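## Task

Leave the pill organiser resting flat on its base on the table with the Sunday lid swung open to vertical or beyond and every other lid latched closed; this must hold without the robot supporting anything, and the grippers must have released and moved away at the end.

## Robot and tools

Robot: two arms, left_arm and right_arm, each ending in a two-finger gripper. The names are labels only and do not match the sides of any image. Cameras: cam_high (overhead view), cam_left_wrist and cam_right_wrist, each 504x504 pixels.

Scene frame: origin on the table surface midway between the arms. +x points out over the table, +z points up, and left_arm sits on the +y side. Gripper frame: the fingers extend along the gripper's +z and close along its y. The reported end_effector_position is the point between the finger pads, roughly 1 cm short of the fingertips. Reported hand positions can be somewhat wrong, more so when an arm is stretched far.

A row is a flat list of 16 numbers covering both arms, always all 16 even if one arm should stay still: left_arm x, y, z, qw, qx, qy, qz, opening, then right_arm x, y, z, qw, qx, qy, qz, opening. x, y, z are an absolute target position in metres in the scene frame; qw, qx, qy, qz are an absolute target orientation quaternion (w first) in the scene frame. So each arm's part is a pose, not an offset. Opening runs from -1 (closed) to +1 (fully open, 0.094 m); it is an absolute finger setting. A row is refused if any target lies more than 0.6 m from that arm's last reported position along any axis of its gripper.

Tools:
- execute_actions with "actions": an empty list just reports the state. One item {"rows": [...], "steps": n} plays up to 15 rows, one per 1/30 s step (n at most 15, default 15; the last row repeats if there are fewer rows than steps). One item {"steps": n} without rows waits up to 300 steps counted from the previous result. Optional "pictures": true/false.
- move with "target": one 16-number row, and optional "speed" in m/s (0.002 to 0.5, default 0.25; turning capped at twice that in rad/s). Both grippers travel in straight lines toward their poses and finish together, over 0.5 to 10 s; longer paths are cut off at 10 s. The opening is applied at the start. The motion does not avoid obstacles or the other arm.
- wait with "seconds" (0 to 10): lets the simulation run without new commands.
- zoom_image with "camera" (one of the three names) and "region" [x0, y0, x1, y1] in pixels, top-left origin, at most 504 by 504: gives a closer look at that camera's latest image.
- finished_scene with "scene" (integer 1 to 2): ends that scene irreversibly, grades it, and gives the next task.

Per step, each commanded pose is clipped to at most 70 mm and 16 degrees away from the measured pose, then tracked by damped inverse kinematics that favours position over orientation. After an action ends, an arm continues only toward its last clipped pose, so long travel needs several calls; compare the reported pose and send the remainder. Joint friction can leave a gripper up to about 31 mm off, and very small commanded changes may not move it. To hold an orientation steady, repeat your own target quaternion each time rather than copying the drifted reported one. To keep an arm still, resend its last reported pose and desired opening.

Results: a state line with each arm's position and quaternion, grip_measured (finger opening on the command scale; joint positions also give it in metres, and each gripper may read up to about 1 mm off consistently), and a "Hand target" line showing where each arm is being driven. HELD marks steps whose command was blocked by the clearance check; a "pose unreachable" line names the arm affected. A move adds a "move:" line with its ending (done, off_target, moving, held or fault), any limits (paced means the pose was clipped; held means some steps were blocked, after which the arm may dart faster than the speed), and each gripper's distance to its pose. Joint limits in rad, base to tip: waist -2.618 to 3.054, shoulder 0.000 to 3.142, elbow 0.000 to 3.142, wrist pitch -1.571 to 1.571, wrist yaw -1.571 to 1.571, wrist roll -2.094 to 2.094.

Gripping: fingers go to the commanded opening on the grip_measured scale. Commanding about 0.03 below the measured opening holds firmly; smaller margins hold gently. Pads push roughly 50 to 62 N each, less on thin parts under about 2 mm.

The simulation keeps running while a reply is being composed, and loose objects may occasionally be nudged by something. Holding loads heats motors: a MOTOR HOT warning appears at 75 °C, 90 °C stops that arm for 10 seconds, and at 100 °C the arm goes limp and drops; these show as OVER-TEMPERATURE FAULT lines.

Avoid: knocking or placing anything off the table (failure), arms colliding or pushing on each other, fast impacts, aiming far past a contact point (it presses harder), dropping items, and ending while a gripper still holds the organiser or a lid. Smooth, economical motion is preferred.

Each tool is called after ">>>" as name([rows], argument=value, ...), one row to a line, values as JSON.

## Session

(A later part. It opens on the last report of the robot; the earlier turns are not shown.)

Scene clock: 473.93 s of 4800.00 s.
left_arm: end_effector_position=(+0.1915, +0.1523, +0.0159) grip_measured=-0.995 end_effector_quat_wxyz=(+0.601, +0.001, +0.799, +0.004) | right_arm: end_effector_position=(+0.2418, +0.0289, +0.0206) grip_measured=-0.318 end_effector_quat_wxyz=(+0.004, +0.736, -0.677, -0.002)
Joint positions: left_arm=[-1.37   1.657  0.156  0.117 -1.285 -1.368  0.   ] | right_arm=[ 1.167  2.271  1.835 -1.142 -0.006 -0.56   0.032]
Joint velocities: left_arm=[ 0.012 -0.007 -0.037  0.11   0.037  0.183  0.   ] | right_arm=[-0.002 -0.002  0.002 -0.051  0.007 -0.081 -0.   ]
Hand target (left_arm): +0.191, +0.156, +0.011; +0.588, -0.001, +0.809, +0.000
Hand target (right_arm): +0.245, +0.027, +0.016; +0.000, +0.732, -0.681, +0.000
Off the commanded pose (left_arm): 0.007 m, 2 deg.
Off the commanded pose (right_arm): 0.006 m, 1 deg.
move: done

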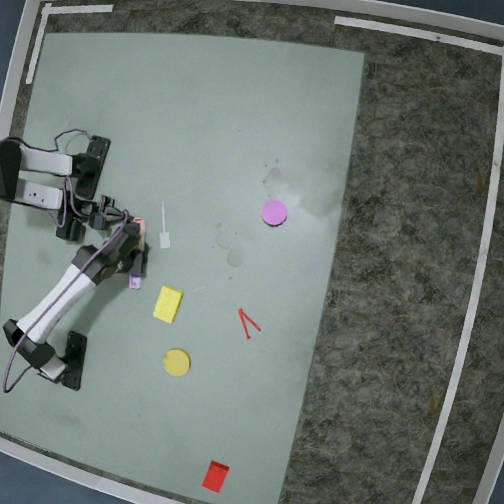

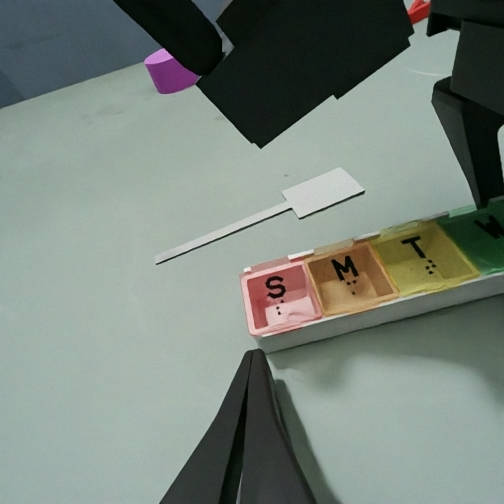

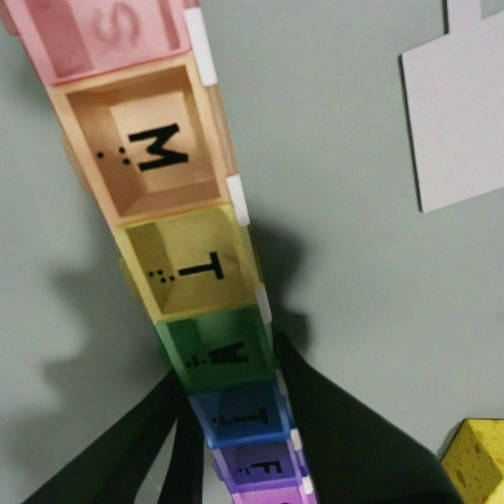

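>>> move(target=[0.192,0.143,0.011,0.588,0,0.809,0,-1, 0.245,0.027,0.016,0,0.732,-0.681,0,-0.42], speed=0.02)

>>> move(target=[0.202,0.146,0.011,0.588,0,0.809,0,-1, 0.245,0.027,0.016,0,0.732,-0.681,0,-0.42], speed=0.015)

Scene clock: 484.47 s of 4800.00 s.
left_arm: end_effector_position=(+0.1917, +0.1514, +0.0159) grip_measured=-0.995 end_effector_quat_wxyz=(+0.601, +0.004, +0.799, +0.004) | right_arm: end_effector_position=(+0.2418, +0.0289, +0.0206) grip_measured=-0.318 end_effector_quat_wxyz=(+0.004, +0.736, -0.677, -0.002)
Joint positions: left_arm=[-1.369  1.657  0.153  0.135 -1.284 -1.349  0.   ] | right_arm=[ 1.167  2.271  1.835 -1.142 -0.006 -0.56   0.032]
Joint velocities: left_arm=[ 0.002  0.002  0.002  0.007  0.051 -0.051  0.001] | right_arm=[-0.012  0.002 -0.012  0.051  0.037 -0.007  0.001]
Hand target (left_arm): +0.192, +0.143, +0.012; +0.588, +0.000, +0.809, -0.000
Hand target (right_arm): +0.245, +0.027, +0.016; +0.000, +0.732, -0.681, +0.000
Off the commanded pose (left_arm): 0.010 m, 2 deg.
Off the commanded pose (right_arm): 0.006 m, 1 deg.
After step 90, 6.43 s passed at rest.
move: done

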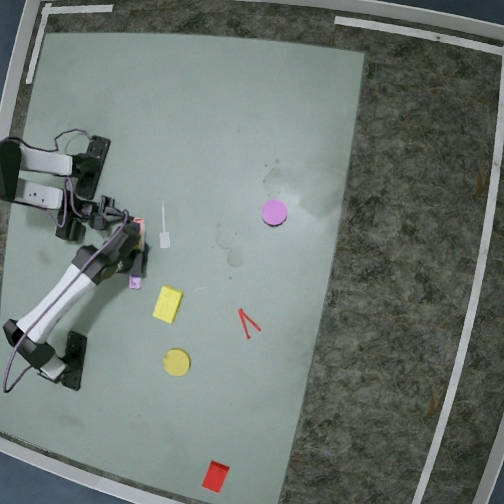

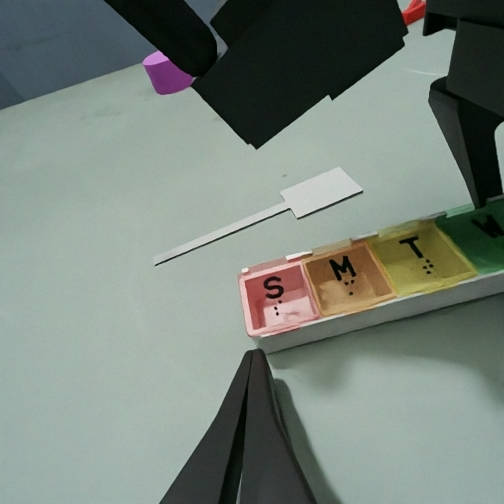

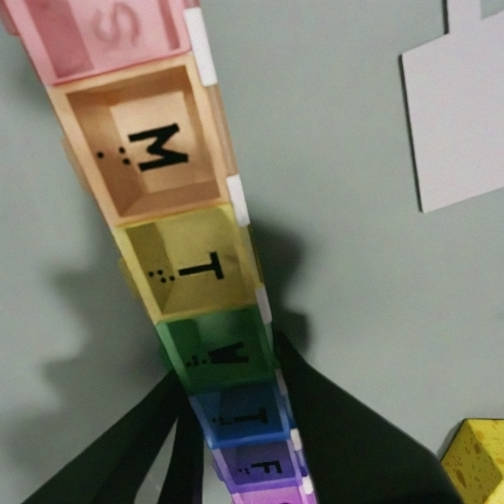

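Scene clock: 485.83 s of 4800.00 s.
left_arm: end_effector_position=(+0.2008, +0.1376, +0.0165) grip_measured=-0.995 end_effector_quat_wxyz=(+0.593, -0.005, +0.805, -0.011) | right_arm: end_effector_position=(+0.2446, +0.0280, +0.0206) grip_measured=-0.318 end_effector_quat_wxyz=(+0.002, +0.730, -0.683, +0.001)
Joint positions: left_arm=[-1.304  1.657  0.142  0.362 -1.24  -1.158  0.   ] | right_arm=[ 1.163  2.271  1.835 -1.14   0.002 -0.548  0.032]
Joint velocities: left_arm=[ 0.012 -0.002 -0.027  0.022  0.022  0.037 -0.002] | right_arm=[-0.017 -0.017 -0.002 -0.051 -0.007 -0.022 -0.001]
Hand target (left_arm): +0.201, +0.146, +0.011; +0.587, +0.000, +0.809, -0.001
Hand target (right_arm): +0.245, +0.027, +0.016; +0.000, +0.732, -0.681, +0.000
Off the commanded pose (left_arm): 0.010 m, 2 deg.
Off the commanded pose (right_arm): 0.005 m, 0 deg.
move: done

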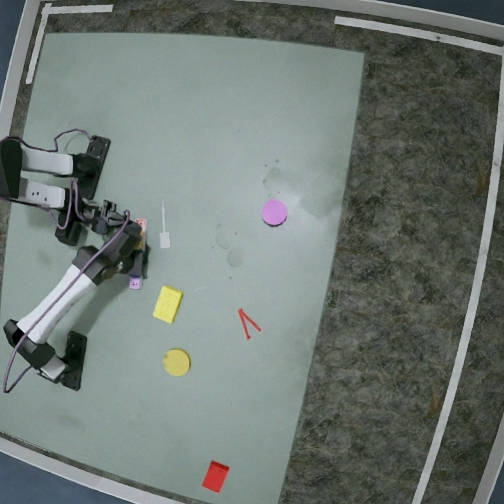

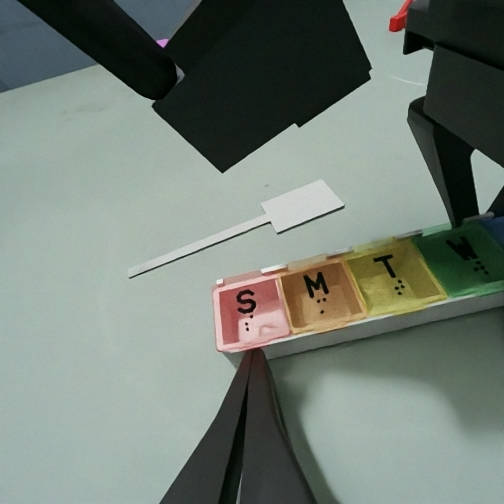

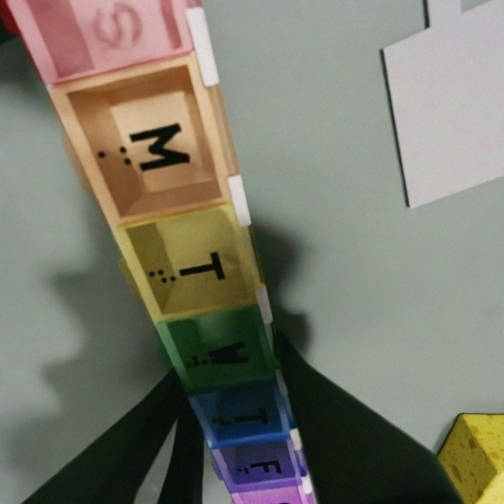

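>>> move(target=[0.209,0.148,0.036,0.588,0,0.809,0,-1, 0.240,0.027,0.010,0,0.732,-0.681,0,-0.42], speed=0.012)

Scene clock: 491.27 s of 4800.00 s.
left_arm: end_effector_position=(+0.2048, +0.1372, +0.0261) grip_measured=-0.995 end_effector_quat_wxyz=(+0.569, +0.013, +0.822, -0.013) | right_arm: end_effector_position=(+0.2477, +0.0305, +0.0238) grip_measured=-0.318 end_effector_quat_wxyz=(-0.013, +0.724, -0.689, +0.002)
Joint positions: left_arm=[-1.25   1.472  0.124  0.3   -1.154 -1.015  0.   ] | right_arm=[ 1.163  2.253  1.818 -1.111  0.011 -0.531  0.032]
Joint velocities: left_arm=[-0.007 -0.012  0.002 -0.022 -0.007  0.007  0.   ] | right_arm=[-0.007 -0.002 -0.012 -0.037 -0.007  0.037 -0.001]
Hand target (left_arm): +0.209, +0.147, +0.034; +0.588, -0.000, +0.809, -0.000
Hand target (right_arm): +0.240, +0.027, +0.010; +0.000, +0.732, -0.681, -0.000
Off the commanded pose (left_arm): 0.015 m, 3 deg.
Off the commanded pose (right_arm): 0.016 m, 2 deg.
After step 90, 0.27 s passed at rest.
move: off_target (left_arm, right_arm)

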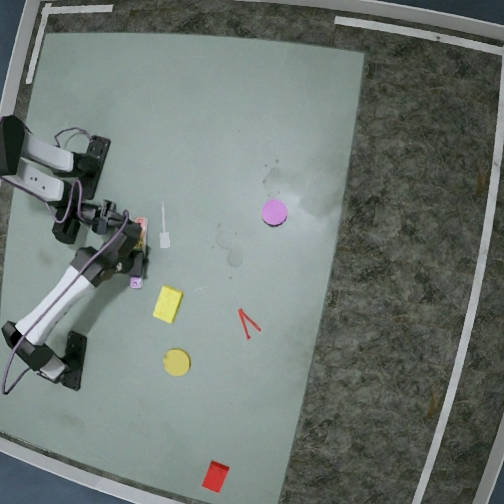

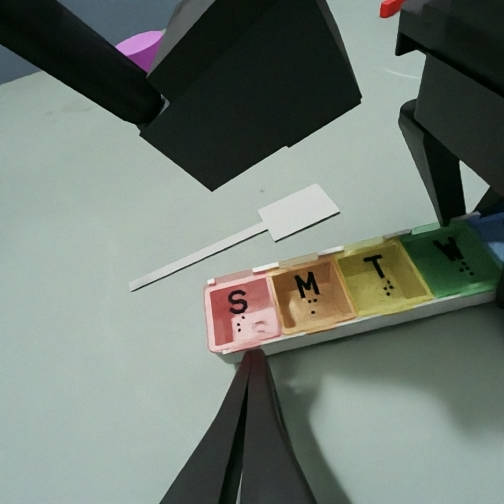

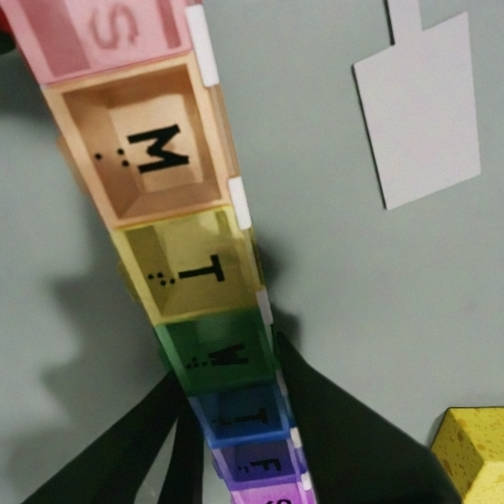

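>>> move(target=[0.211,0.15,0.048,0.588,0,0.809,0,-1, 0.238,0.026,-0.008,0,0.732,-0.681,0,-0.45], speed=0.012)

Scene clock: 502.30 s of 4800.00 s.
left_arm: end_effector_position=(+0.2103, +0.1421, +0.0475) grip_measured=-0.995 end_effector_quat_wxyz=(+0.587, -0.002, +0.809, -0.013) | right_arm: end_effector_position=(+0.2470, +0.0292, +0.0201) grip_measured=-0.318 end_effector_quat_wxyz=(-0.019, +0.724, -0.689, +0.000)
Joint positions: left_arm=[-1.228  1.335  0.124  0.233 -1.188 -0.966  0.   ] | right_arm=[ 1.163  2.239  1.78  -1.076  0.01  -0.531  0.032]
Joint velocities: left_arm=[ 0.007  0.012  0.002  0.066  0.022  0.066 -0.001] | right_arm=[-0.002  0.002  0.002  0.022 -0.051  0.007  0.001]
Hand target (left_arm): +0.211, +0.150, +0.047; +0.588, +0.000, +0.809, -0.000
Hand target (right_arm): +0.238, +0.025, -0.007; +0.001, +0.732, -0.681, +0.000
Off the commanded pose (left_arm): 0.008 m, 1 deg.
Off the commanded pose (right_arm): 0.030 m, 2 deg.
After step 90, 5.00 s passed at rest.
move: off_target (right_arm)

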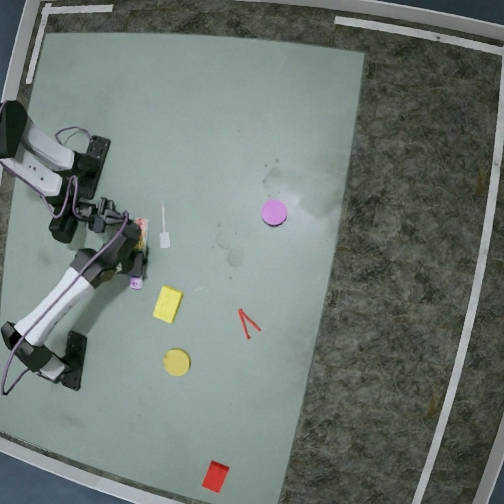

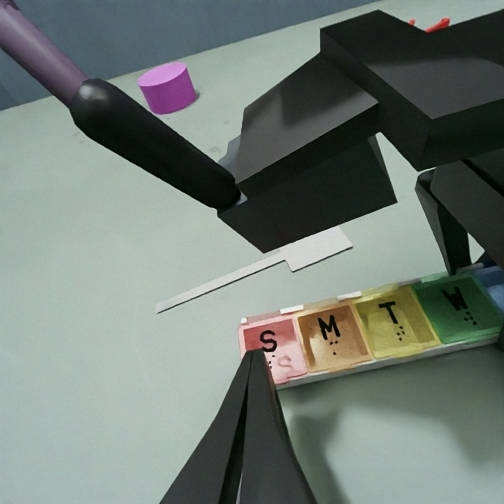

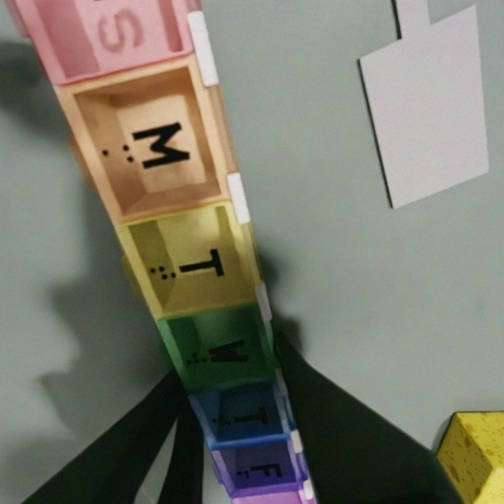

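>>> move(target=[0.165,0.15,0.055,0.588,0,0.809,0,-1, 0.244,0.028,0.012,0,0.73,-0.684,0,-0.42], speed=0.08)

>>> move(target=[0.15,0.145,0.075,0.395,0.586,0.586,0.395,0.1, 0.244,0.028,0.012,0,0.73,-0.684,0,-0.42], speed=0.08)

Scene clock: 538.10 s of 4800.00 s.
left_arm: end_effector_position=(+0.1688, +0.1540, +0.0588) grip_measured=-0.995 end_effector_quat_wxyz=(+0.593, -0.007, +0.805, -0.003) | right_arm: end_effector_position=(+0.2469, +0.0291, +0.0212) grip_measured=-0.318 end_effector_quat_wxyz=(-0.015, +0.725, -0.688, +0.001)
Joint positions: left_arm=[-1.533  1.488  0.353 -0.767 -1.252 -1.931  0.   ] | right_arm=[ 1.163  2.245  1.794 -1.091  0.01  -0.534  0.032]
Joint velocities: left_arm=[-0.012  0.012  0.002 -0.11   0.051 -0.125  0.   ] | right_arm=[ 0.007  0.007  0.007 -0.037 -0.037  0.022 -0.002]
Hand target (left_arm): +0.167, +0.152, +0.057; +0.589, -0.003, +0.808, +0.003
Hand target (right_arm): +0.244, +0.028, +0.012; -0.000, +0.730, -0.684, +0.000
Off the commanded pose (left_arm): 0.007 m, 1 deg.
Off the commanded pose (right_arm): 0.010 m, 2 deg.
After step 90, 31.20 s passed at rest.
move: done

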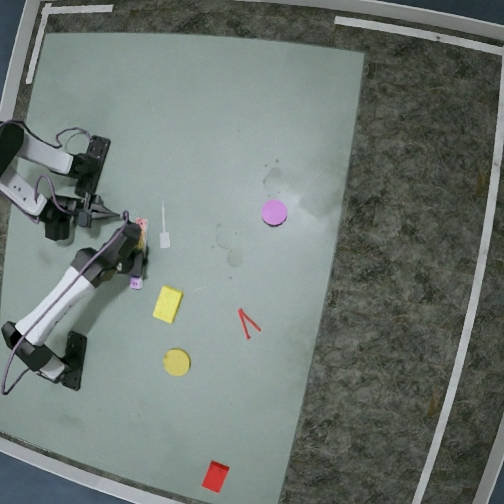

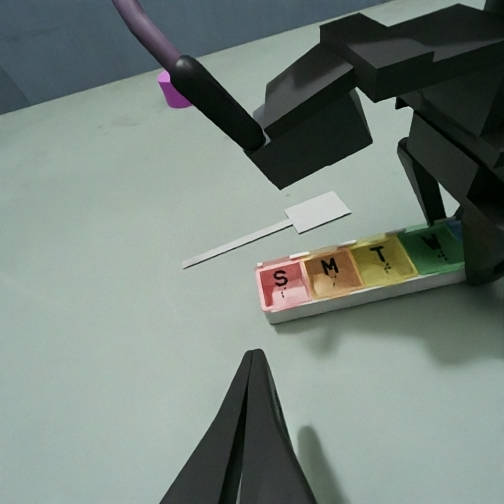

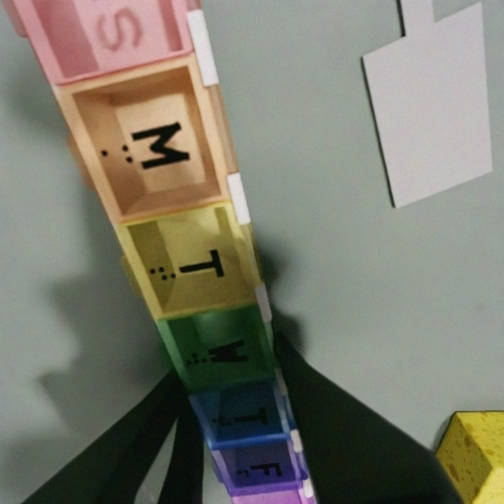

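Scene clock: 548.40 s of 4800.00 s.
left_arm: end_effector_position=(+0.1536, +0.1495, +0.0728) grip_measured=+0.098 end_effector_quat_wxyz=(+0.397, +0.581, +0.584, +0.403) | right_arm: end_effector_position=(+0.2469, +0.0291, +0.0212) grip_measured=-0.318 end_effector_quat_wxyz=(-0.015, +0.725, -0.688, +0.001)
Joint positions: left_arm=[-1.612  1.458  0.451 -1.025 -1.158 -0.491  0.052] | right_arm=[ 1.163  2.245  1.794 -1.091  0.01  -0.534  0.032]
Joint velocities: left_arm=[-0.002 -0.002 -0.012 -0.022  0.037  0.022  0.002] | right_arm=[-0.017  0.007 -0.012 -0.022  0.022 -0.007  0.   ]
Hand target (left_arm): +0.151, +0.145, +0.075; +0.395, +0.586, +0.586, +0.396
Hand target (right_arm): +0.244, +0.028, +0.012; -0.000, +0.730, -0.684, +0.000
Off the commanded pose (left_arm): 0.006 m, 1 deg.
Off the commanded pose (right_arm): 0.010 m, 2 deg.
move: done

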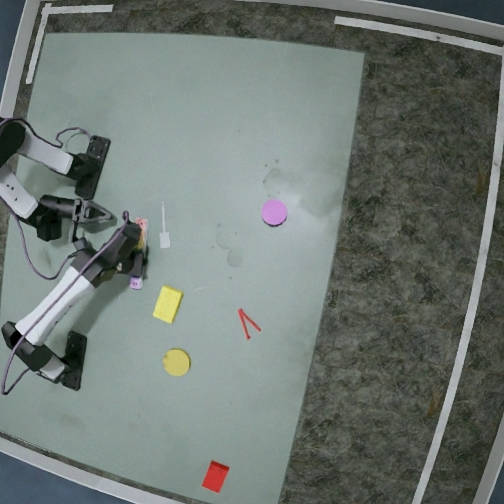

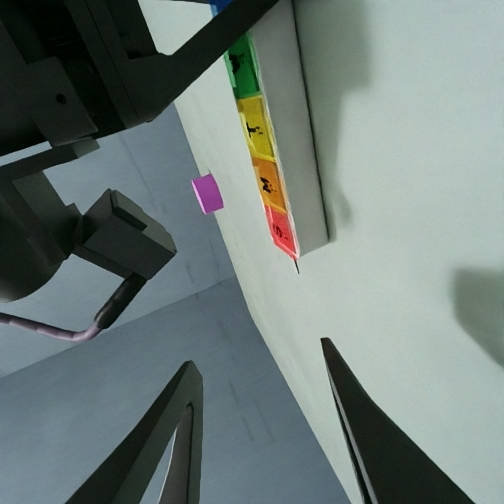

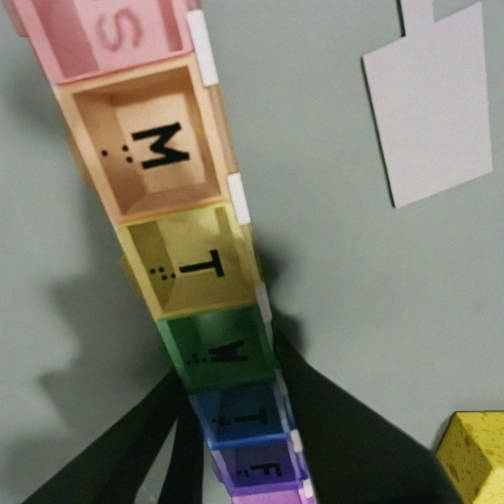

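>>> move(target=[0.185,0.143,0.043,0.395,0.586,0.586,0.395,0.1, 0.244,0.028,0.012,0,0.73,-0.684,0,-0.42], speed=0.04)

Scene clock: 567.70 s of 4800.00 s.
left_arm: end_effector_position=(+0.1829, +0.1364, +0.0442) grip_measured=+0.098 end_effector_quat_wxyz=(+0.398, +0.588, +0.582, +0.395) | right_arm: end_effector_position=(+0.2469, +0.0291, +0.0212) grip_measured=-0.318 end_effector_quat_wxyz=(-0.015, +0.725, -0.688, +0.001)
Joint positions: left_arm=[-1.396  1.401  0.295 -0.357 -1.188  0.117  0.052] | right_arm=[ 1.163  2.245  1.794 -1.091  0.01  -0.534  0.032]
Joint velocities: left_arm=[ 0.027 -0.027 -0.017  0.051  0.081  0.066 -0.001] | right_arm=[-0.007 -0.002 -0.007 -0.066 -0.037 -0.066  0.   ]
Hand target (left_arm): +0.184, +0.142, +0.041; +0.396, +0.588, +0.586, +0.392
Hand target (right_arm): +0.244, +0.028, +0.012; -0.000, +0.730, -0.684, +0.000
Off the commanded pose (left_arm): 0.007 m, 1 deg.
Off the commanded pose (right_arm): 0.010 m, 2 deg.
After step 90, 14.57 s passed at rest.
move: done

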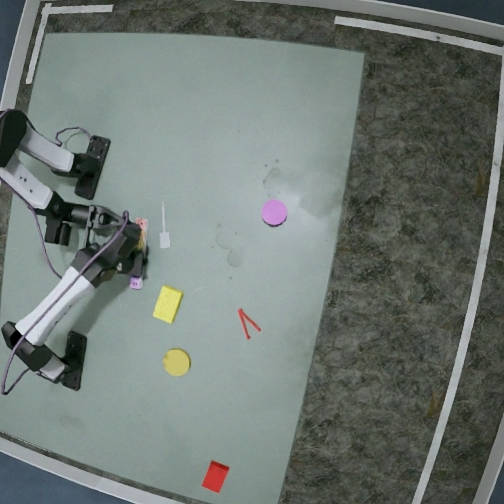

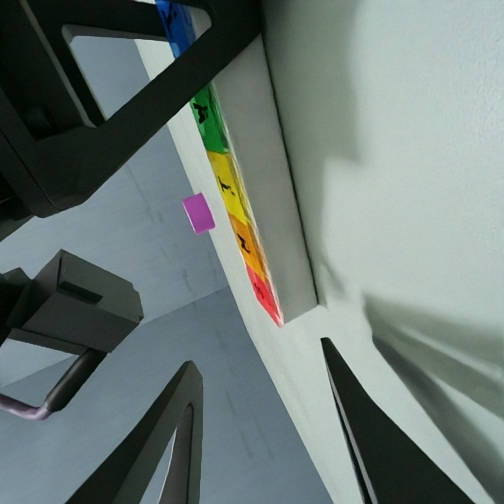

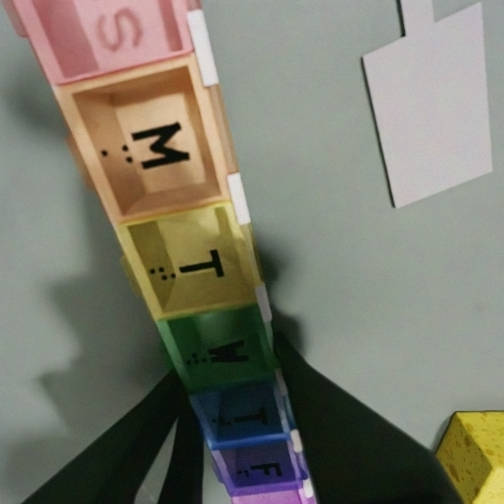

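>>> move(target=[0.198,0.144,0.043,0.395,0.586,0.586,0.395,0.1, 0.244,0.028,0.012,0,0.73,-0.684,0,-0.42], speed=0.02)

>>> zoom_image(camera="cam_left_wrist", region=[200, 200, 400, 400])

Scene clock: 575.17 s of 4800.00 s.
left_arm: end_effector_position=(+0.1971, +0.1390, +0.0458) grip_measured=+0.098 end_effector_quat_wxyz=(+0.397, +0.584, +0.584, +0.400) | right_arm: end_effector_position=(+0.2469, +0.0291, +0.0212) grip_measured=-0.318 end_effector_quat_wxyz=(-0.015, +0.725, -0.688, +0.001)
Joint positions: left_arm=[-1.302  1.345  0.241 -0.158 -1.178  0.336  0.052] | right_arm=[ 1.163  2.245  1.794 -1.091  0.01  -0.534  0.032]
Joint velocities: left_arm=[ 0.002  0.012 -0.012  0.11   0.037  0.212 -0.   ] | right_arm=[-0.022  0.002 -0.002  0.022  0.007 -0.007 -0.   ]
Hand target (left_arm): +0.197, +0.143, +0.042; +0.395, +0.587, +0.586, +0.395
Hand target (right_arm): +0.244, +0.028, +0.012; -0.000, +0.730, -0.684, +0.000
Off the commanded pose (left_arm): 0.006 m, 1 deg.
Off the commanded pose (right_arm): 0.010 m, 2 deg.
After step 90, 3.37 s passed at rest.
move: done

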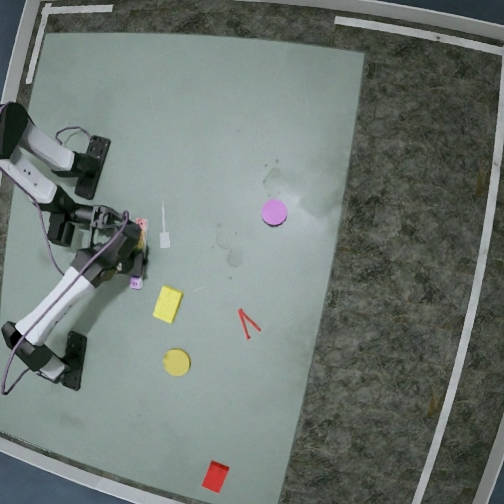

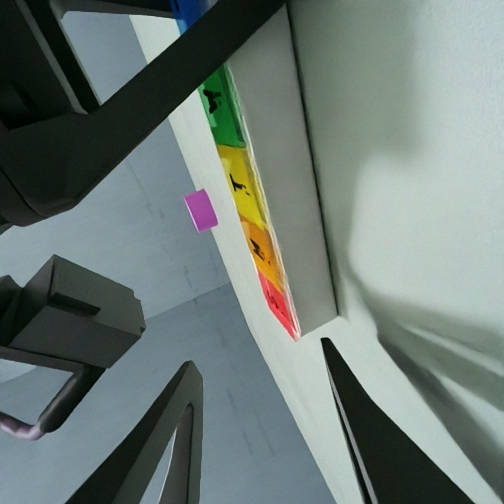

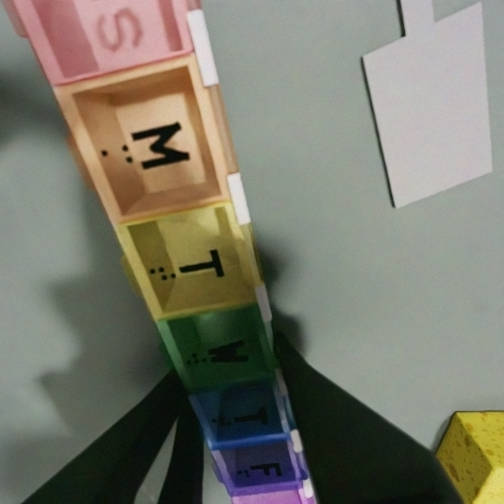

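Region (200, 200, 400, 400) of cam_left_wrist's 504x504 image, scaled by 2.520, with more detail than that image has.

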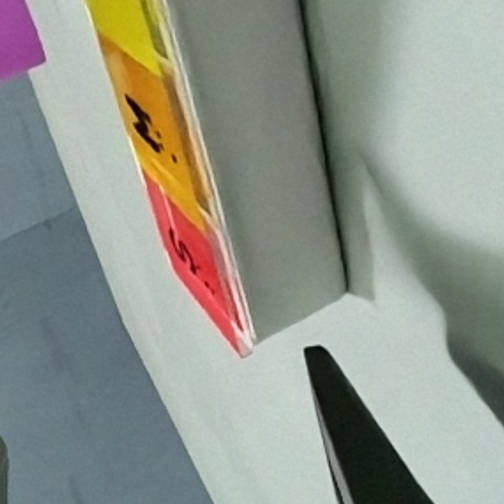

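>>> move(target=[0.196,0.129,0.043,0.395,0.586,0.586,0.395,0.1, 0.244,0.028,0.012,0,0.73,-0.684,0,-0.42], speed=0.02)

Scene clock: 598.13 s of 4800.00 s.
left_arm: end_effector_position=(+0.1978, +0.1331, +0.0454) grip_measured=+0.098 end_effector_quat_wxyz=(+0.401, +0.579, +0.590, +0.394) | right_arm: end_effector_position=(+0.2469, +0.0291, +0.0212) grip_measured=-0.318 end_effector_quat_wxyz=(-0.015, +0.725, -0.688, +0.001)
Joint positions: left_arm=[-1.302  1.375  0.259 -0.144 -1.175  0.317  0.052] | right_arm=[ 1.163  2.245  1.794 -1.091  0.01  -0.534  0.032]
Joint velocities: left_arm=[ 0.007 -0.022  0.002 -0.066 -0.051 -0.007 -0.   ] | right_arm=[-0.007 -0.012 -0.002  0.051  0.007 -0.081 -0.002]
Hand target (left_arm): +0.196, +0.129, +0.043; +0.396, +0.586, +0.586, +0.395
Hand target (right_arm): +0.244, +0.028, +0.012; -0.000, +0.730, -0.684, +0.000
Off the commanded pose (left_arm): 0.005 m, 1 deg.
Off the commanded pose (right_arm): 0.010 m, 2 deg.
After step 90, 18.93 s passed at rest.
move: done

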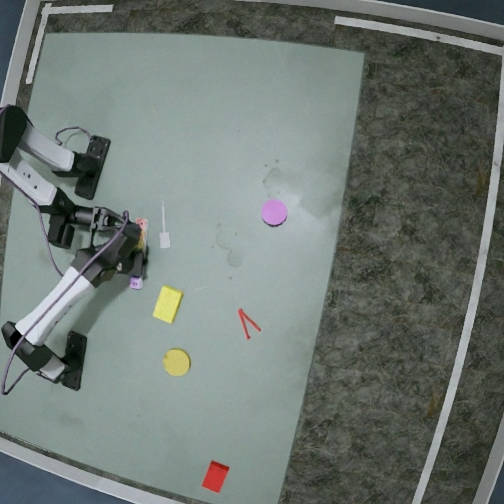

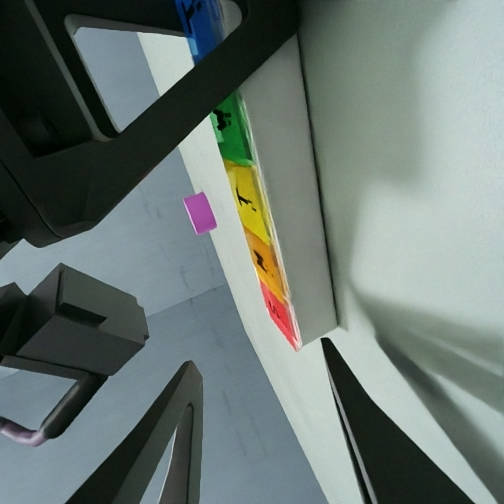

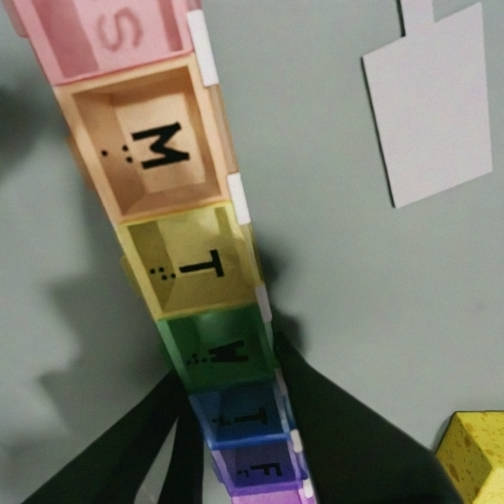

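>>> move(target=[0.197,0.120,0.043,0.395,0.586,0.586,0.395,0.1, 0.244,0.028,0.012,0,0.73,-0.684,0,-0.42], speed=0.02)

>>> move(target=[0.207,0.121,0.043,0.395,0.586,0.586,0.395,0.1, 0.244,0.028,0.012,0,0.73,-0.684,0,-0.42], speed=0.015)

>>> zoom_image(camera="cam_left_wrist", region=[200, 200, 400, 400])

Scene clock: 604.70 s of 4800.00 s.
left_arm: end_effector_position=(+0.1988, +0.1253, +0.0454) grip_measured=+0.098 end_effector_quat_wxyz=(+0.399, +0.580, +0.590, +0.396) | right_arm: end_effector_position=(+0.2469, +0.0291, +0.0212) grip_measured=-0.318 end_effector_quat_wxyz=(-0.015, +0.725, -0.688, +0.001)
Joint positions: left_arm=[-1.302  1.417  0.292 -0.144 -1.175  0.314  0.052] | right_arm=[ 1.163  2.245  1.794 -1.091  0.01  -0.534  0.032]
Joint velocities: left_arm=[ 0.007 -0.007 -0.002 -0.022 -0.007  0.066 -0.001] | right_arm=[-0.007  0.007 -0.007  0.022  0.022  0.037  0.001]
Hand target (left_arm): +0.197, +0.120, +0.043; +0.395, +0.586, +0.586, +0.395
Hand target (right_arm): +0.244, +0.028, +0.012; -0.000, +0.730, -0.684, +0.000
Off the commanded pose (left_arm): 0.006 m, 1 deg.
Off the commanded pose (right_arm): 0.010 m, 2 deg.
After step 90, 2.53 s passed at rest.
move: done

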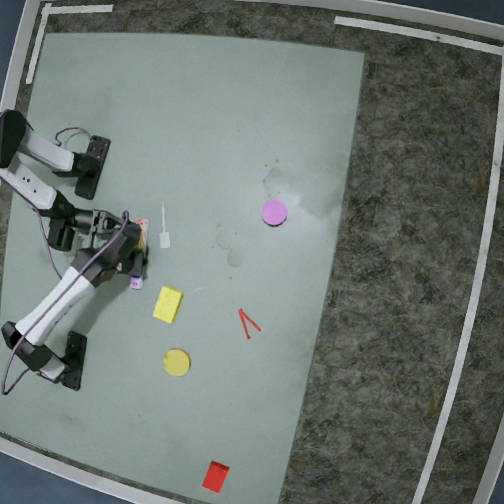

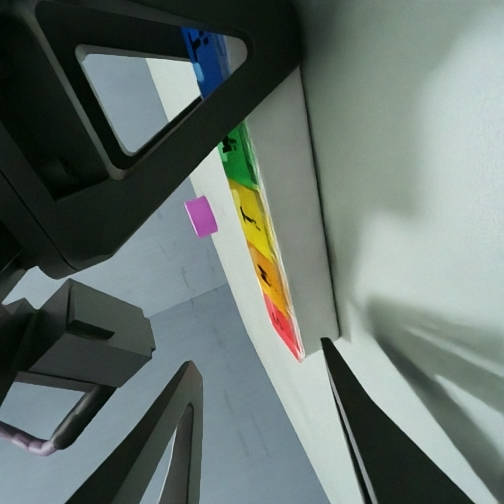

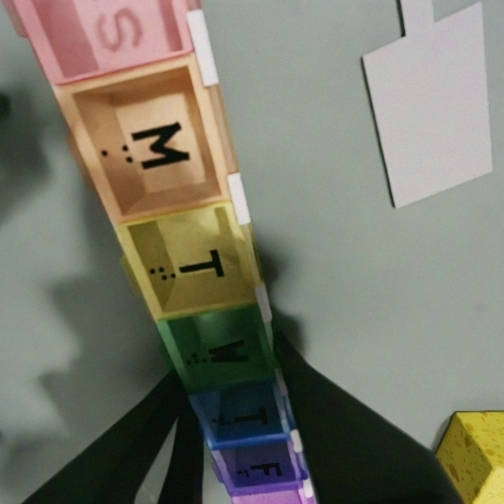

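Scene clock: 606.07 s of 4800.00 s.
left_arm: end_effector_position=(+0.2063, +0.1159, +0.0494) grip_measured=+0.098 end_effector_quat_wxyz=(+0.405, +0.580, +0.587, +0.393) | right_arm: end_effector_position=(+0.2469, +0.0291, +0.0212) grip_measured=-0.318 end_effector_quat_wxyz=(-0.015, +0.725, -0.688, +0.001)
Joint positions: left_arm=[-1.266  1.417  0.292 -0.026 -1.163  0.431  0.052] | right_arm=[ 1.163  2.245  1.794 -1.091  0.01  -0.534  0.032]
Joint velocities: left_arm=[ 0.007  0.002 -0.017 -0.022 -0.051 -0.037  0.   ] | right_arm=[-0.012 -0.002 -0.012 -0.007  0.022  0.007  0.   ]
Hand target (left_arm): +0.207, +0.121, +0.043; +0.395, +0.587, +0.586, +0.395
Hand target (right_arm): +0.244, +0.028, +0.012; -0.000, +0.730, -0.684, +0.000
Off the commanded pose (left_arm): 0.008 m, 1 deg.
Off the commanded pose (right_arm): 0.010 m, 2 deg.
move: done

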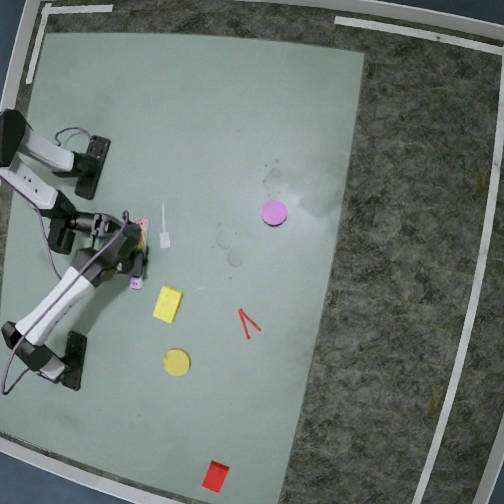

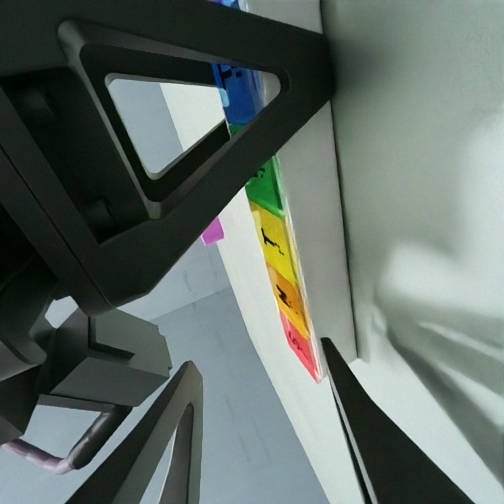

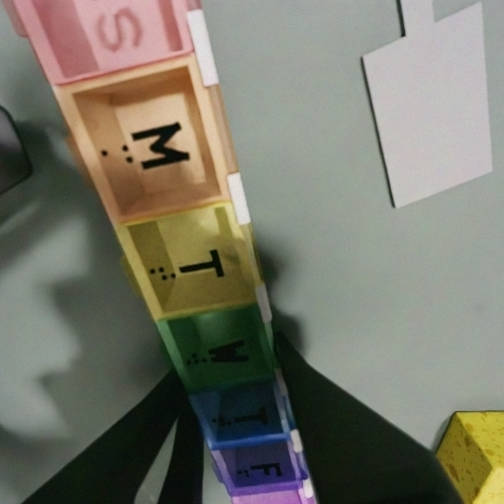

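Region (200, 200, 400, 400) of cam_left_wrist's 504x504 image, scaled by 2.520, with more detail than that image has.

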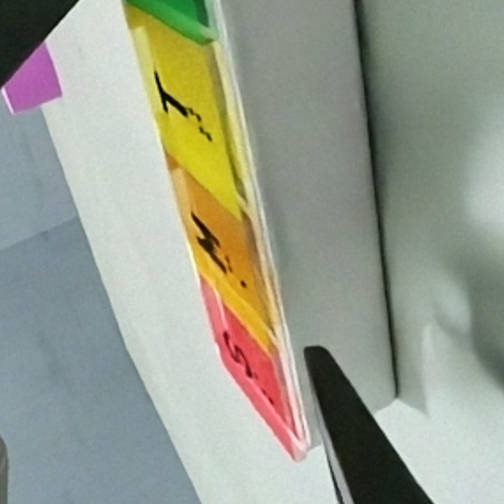

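>>> move(target=[0.205,0.132,0.041,0.395,0.586,0.586,0.395,0.1, 0.244,0.028,0.012,0,0.73,-0.684,0,-0.42], speed=0.015)

>>> zoom_image(camera="cam_left_wrist", region=[200, 200, 400, 400])

Scene clock: 614.93 s of 4800.00 s.
left_arm: end_effector_position=(+0.2046, +0.1260, +0.0424) grip_measured=+0.098 end_effector_quat_wxyz=(+0.395, +0.588, +0.582, +0.400) | right_arm: end_effector_position=(+0.2469, +0.0291, +0.0212) grip_measured=-0.318 end_effector_quat_wxyz=(-0.015, +0.725, -0.688, +0.001)
Joint positions: left_arm=[-1.265  1.417  0.259 -0.02  -1.162  0.435  0.052] | right_arm=[ 1.163  2.245  1.794 -1.091  0.01  -0.534  0.032]
Joint velocities: left_arm=[ 0.007  0.007 -0.007 -0.007  0.022  0.007  0.   ] | right_arm=[ 0.002 -0.017 -0.007 -0.022 -0.095  0.051 -0.002]
Hand target (left_arm): +0.205, +0.132, +0.041; +0.395, +0.586, +0.587, +0.396
Hand target (right_arm): +0.244, +0.028, +0.012; -0.000, +0.730, -0.684, +0.000
Off the commanded pose (left_arm): 0.006 m, 1 deg.
Off the commanded pose (right_arm): 0.010 m, 2 deg.
After step 90, 4.40 s passed at rest.
move: done

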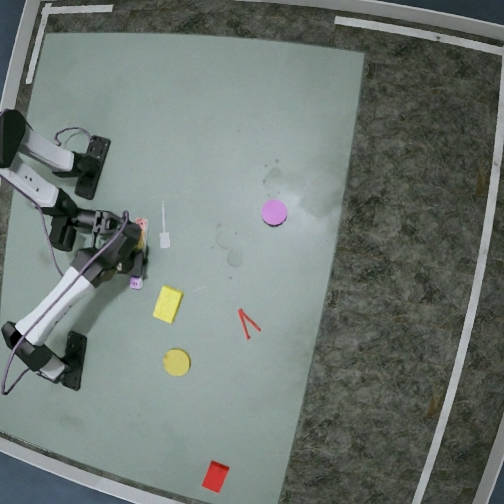

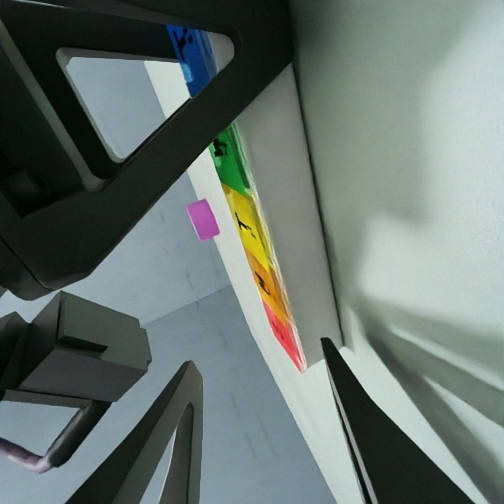

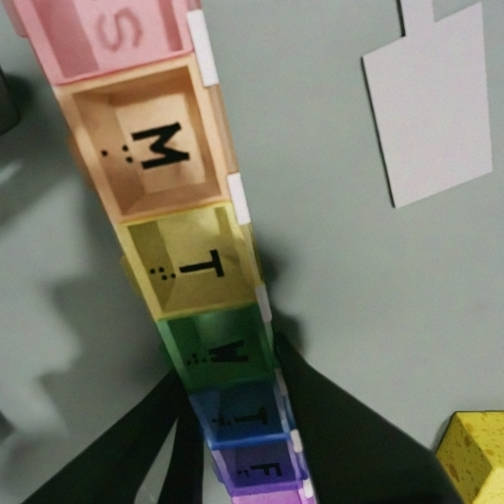

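Region (200, 200, 400, 400) of cam_left_wrist's 504x504 image, scaled by 2.520, with more detail than that image has.

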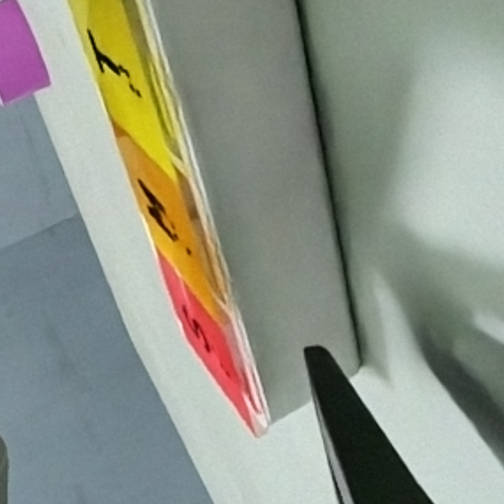

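>>> move(target=[0.214,0.134,0.044,0.395,0.586,0.586,0.395,0.1, 0.244,0.028,0.012,0,0.73,-0.684,0,-0.42], speed=0.012)

>>> zoom_image(camera="cam_left_wrist", region=[200, 200, 400, 400])

Scene clock: 623.93 s of 4800.00 s.
left_arm: end_effector_position=(+0.2138, +0.1278, +0.0467) grip_measured=+0.098 end_effector_quat_wxyz=(+0.398, +0.584, +0.585, +0.398) | right_arm: end_effector_position=(+0.2469, +0.0291, +0.0212) grip_measured=-0.318 end_effector_quat_wxyz=(-0.015, +0.725, -0.688, +0.001)
Joint positions: left_arm=[-1.207  1.376  0.231  0.084 -1.138  0.553  0.052] | right_arm=[ 1.163  2.245  1.794 -1.091  0.01  -0.534  0.032]
Joint velocities: left_arm=[ 0.007  0.007 -0.012  0.022  0.022  0.066 -0.001] | right_arm=[ 0.002  0.002 -0.017 -0.037 -0.022  0.125 -0.   ]
Hand target (left_arm): +0.214, +0.133, +0.044; +0.395, +0.586, +0.587, +0.395
Hand target (right_arm): +0.244, +0.028, +0.012; -0.000, +0.730, -0.684, +0.000
Off the commanded pose (left_arm): 0.007 m, 1 deg.
Off the commanded pose (right_arm): 0.010 m, 2 deg.
After step 90, 4.40 s passed at rest.
move: done

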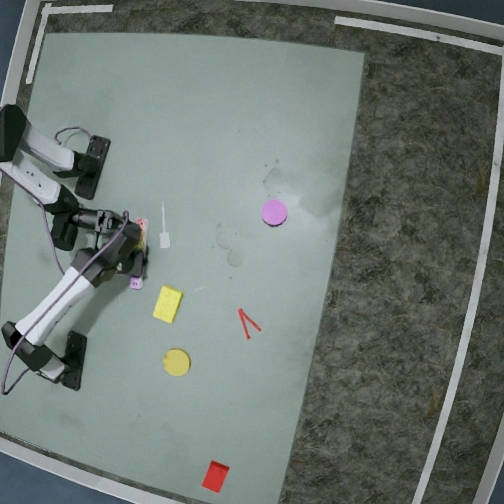

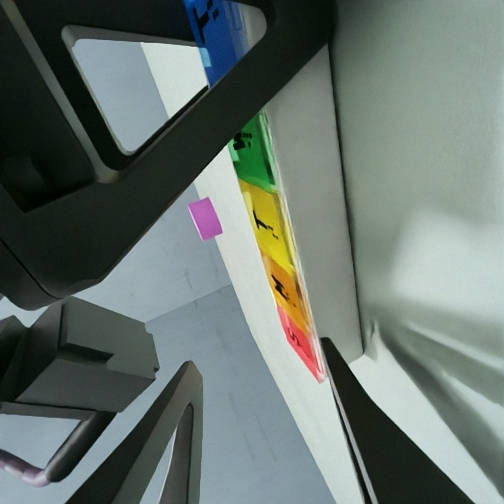

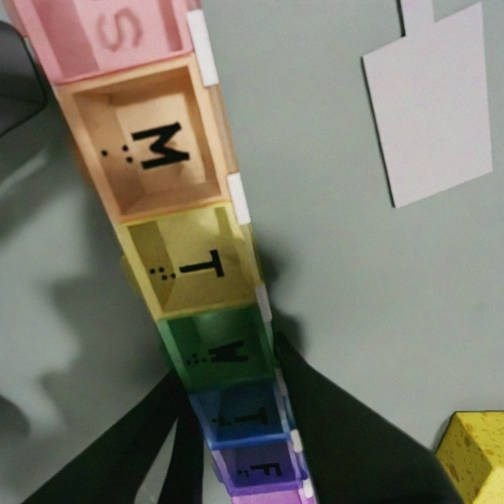

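Region (200, 200, 400, 400) of cam_left_wrist's 504x504 image, scaled by 2.520, with more detail than that image has.

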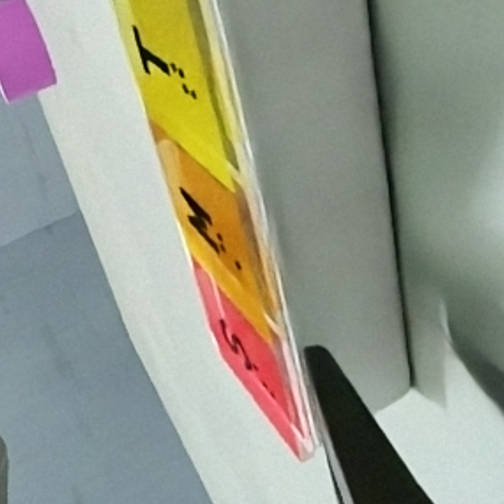

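>>> move(target=[0.222,0.137,0.044,0.395,0.586,0.586,0.395,0.1, 0.244,0.028,0.008,0,0.73,-0.684,0,-0.42], speed=0.012)

>>> zoom_image(camera="cam_left_wrist", region=[200, 200, 400, 400])

Scene clock: 648.70 s of 4800.00 s.
left_arm: end_effector_position=(+0.2211, +0.1266, +0.0475) grip_measured=+0.098 end_effector_quat_wxyz=(+0.403, +0.585, +0.585, +0.390) | right_arm: end_effector_position=(+0.2490, +0.0284, +0.0212) grip_measured=-0.318 end_effector_quat_wxyz=(-0.017, +0.720, -0.693, +0.005)
Joint positions: left_arm=[-1.16   1.361  0.204  0.204 -1.099  0.656  0.052] | right_arm=[ 1.161  2.245  1.794 -1.089  0.019 -0.521  0.032]
Joint velocities: left_arm=[ 0.012 -0.032 -0.007  0.037 -0.022  0.051 -0.001] | right_arm=[-0.017  0.007 -0.007 -0.007 -0.022 -0.022 -0.002]
Hand target (left_arm): +0.222, +0.137, +0.044; +0.395, +0.586, +0.586, +0.395
Hand target (right_arm): +0.244, +0.028, +0.008; -0.000, +0.730, -0.684, -0.000
Off the commanded pose (left_arm): 0.011 m, 1 deg.
Off the commanded pose (right_arm): 0.014 m, 3 deg.
After step 90, 20.17 s passed at rest.
move: off_target (left_arm, right_arm)

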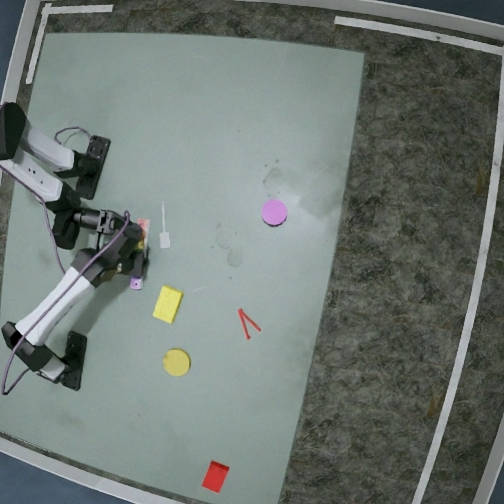

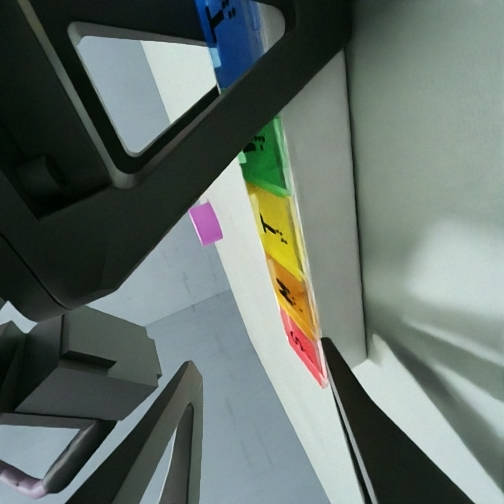

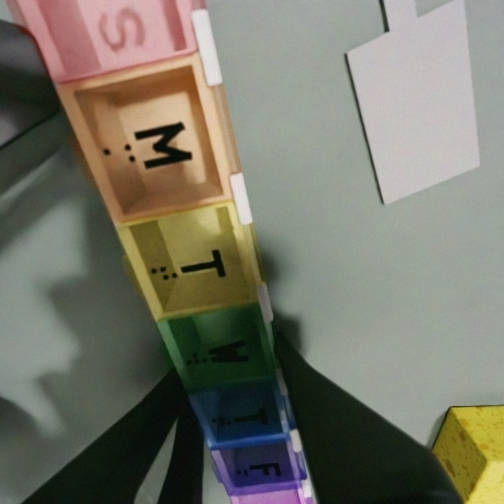

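Region (200, 200, 400, 400) of cam_left_wrist's 504x504 image, scaled by 2.520, with more detail than that image has.

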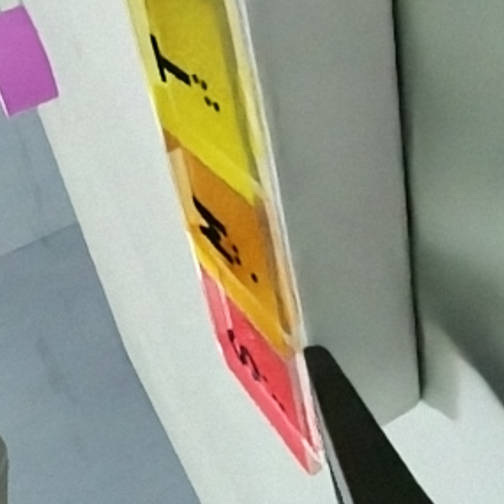

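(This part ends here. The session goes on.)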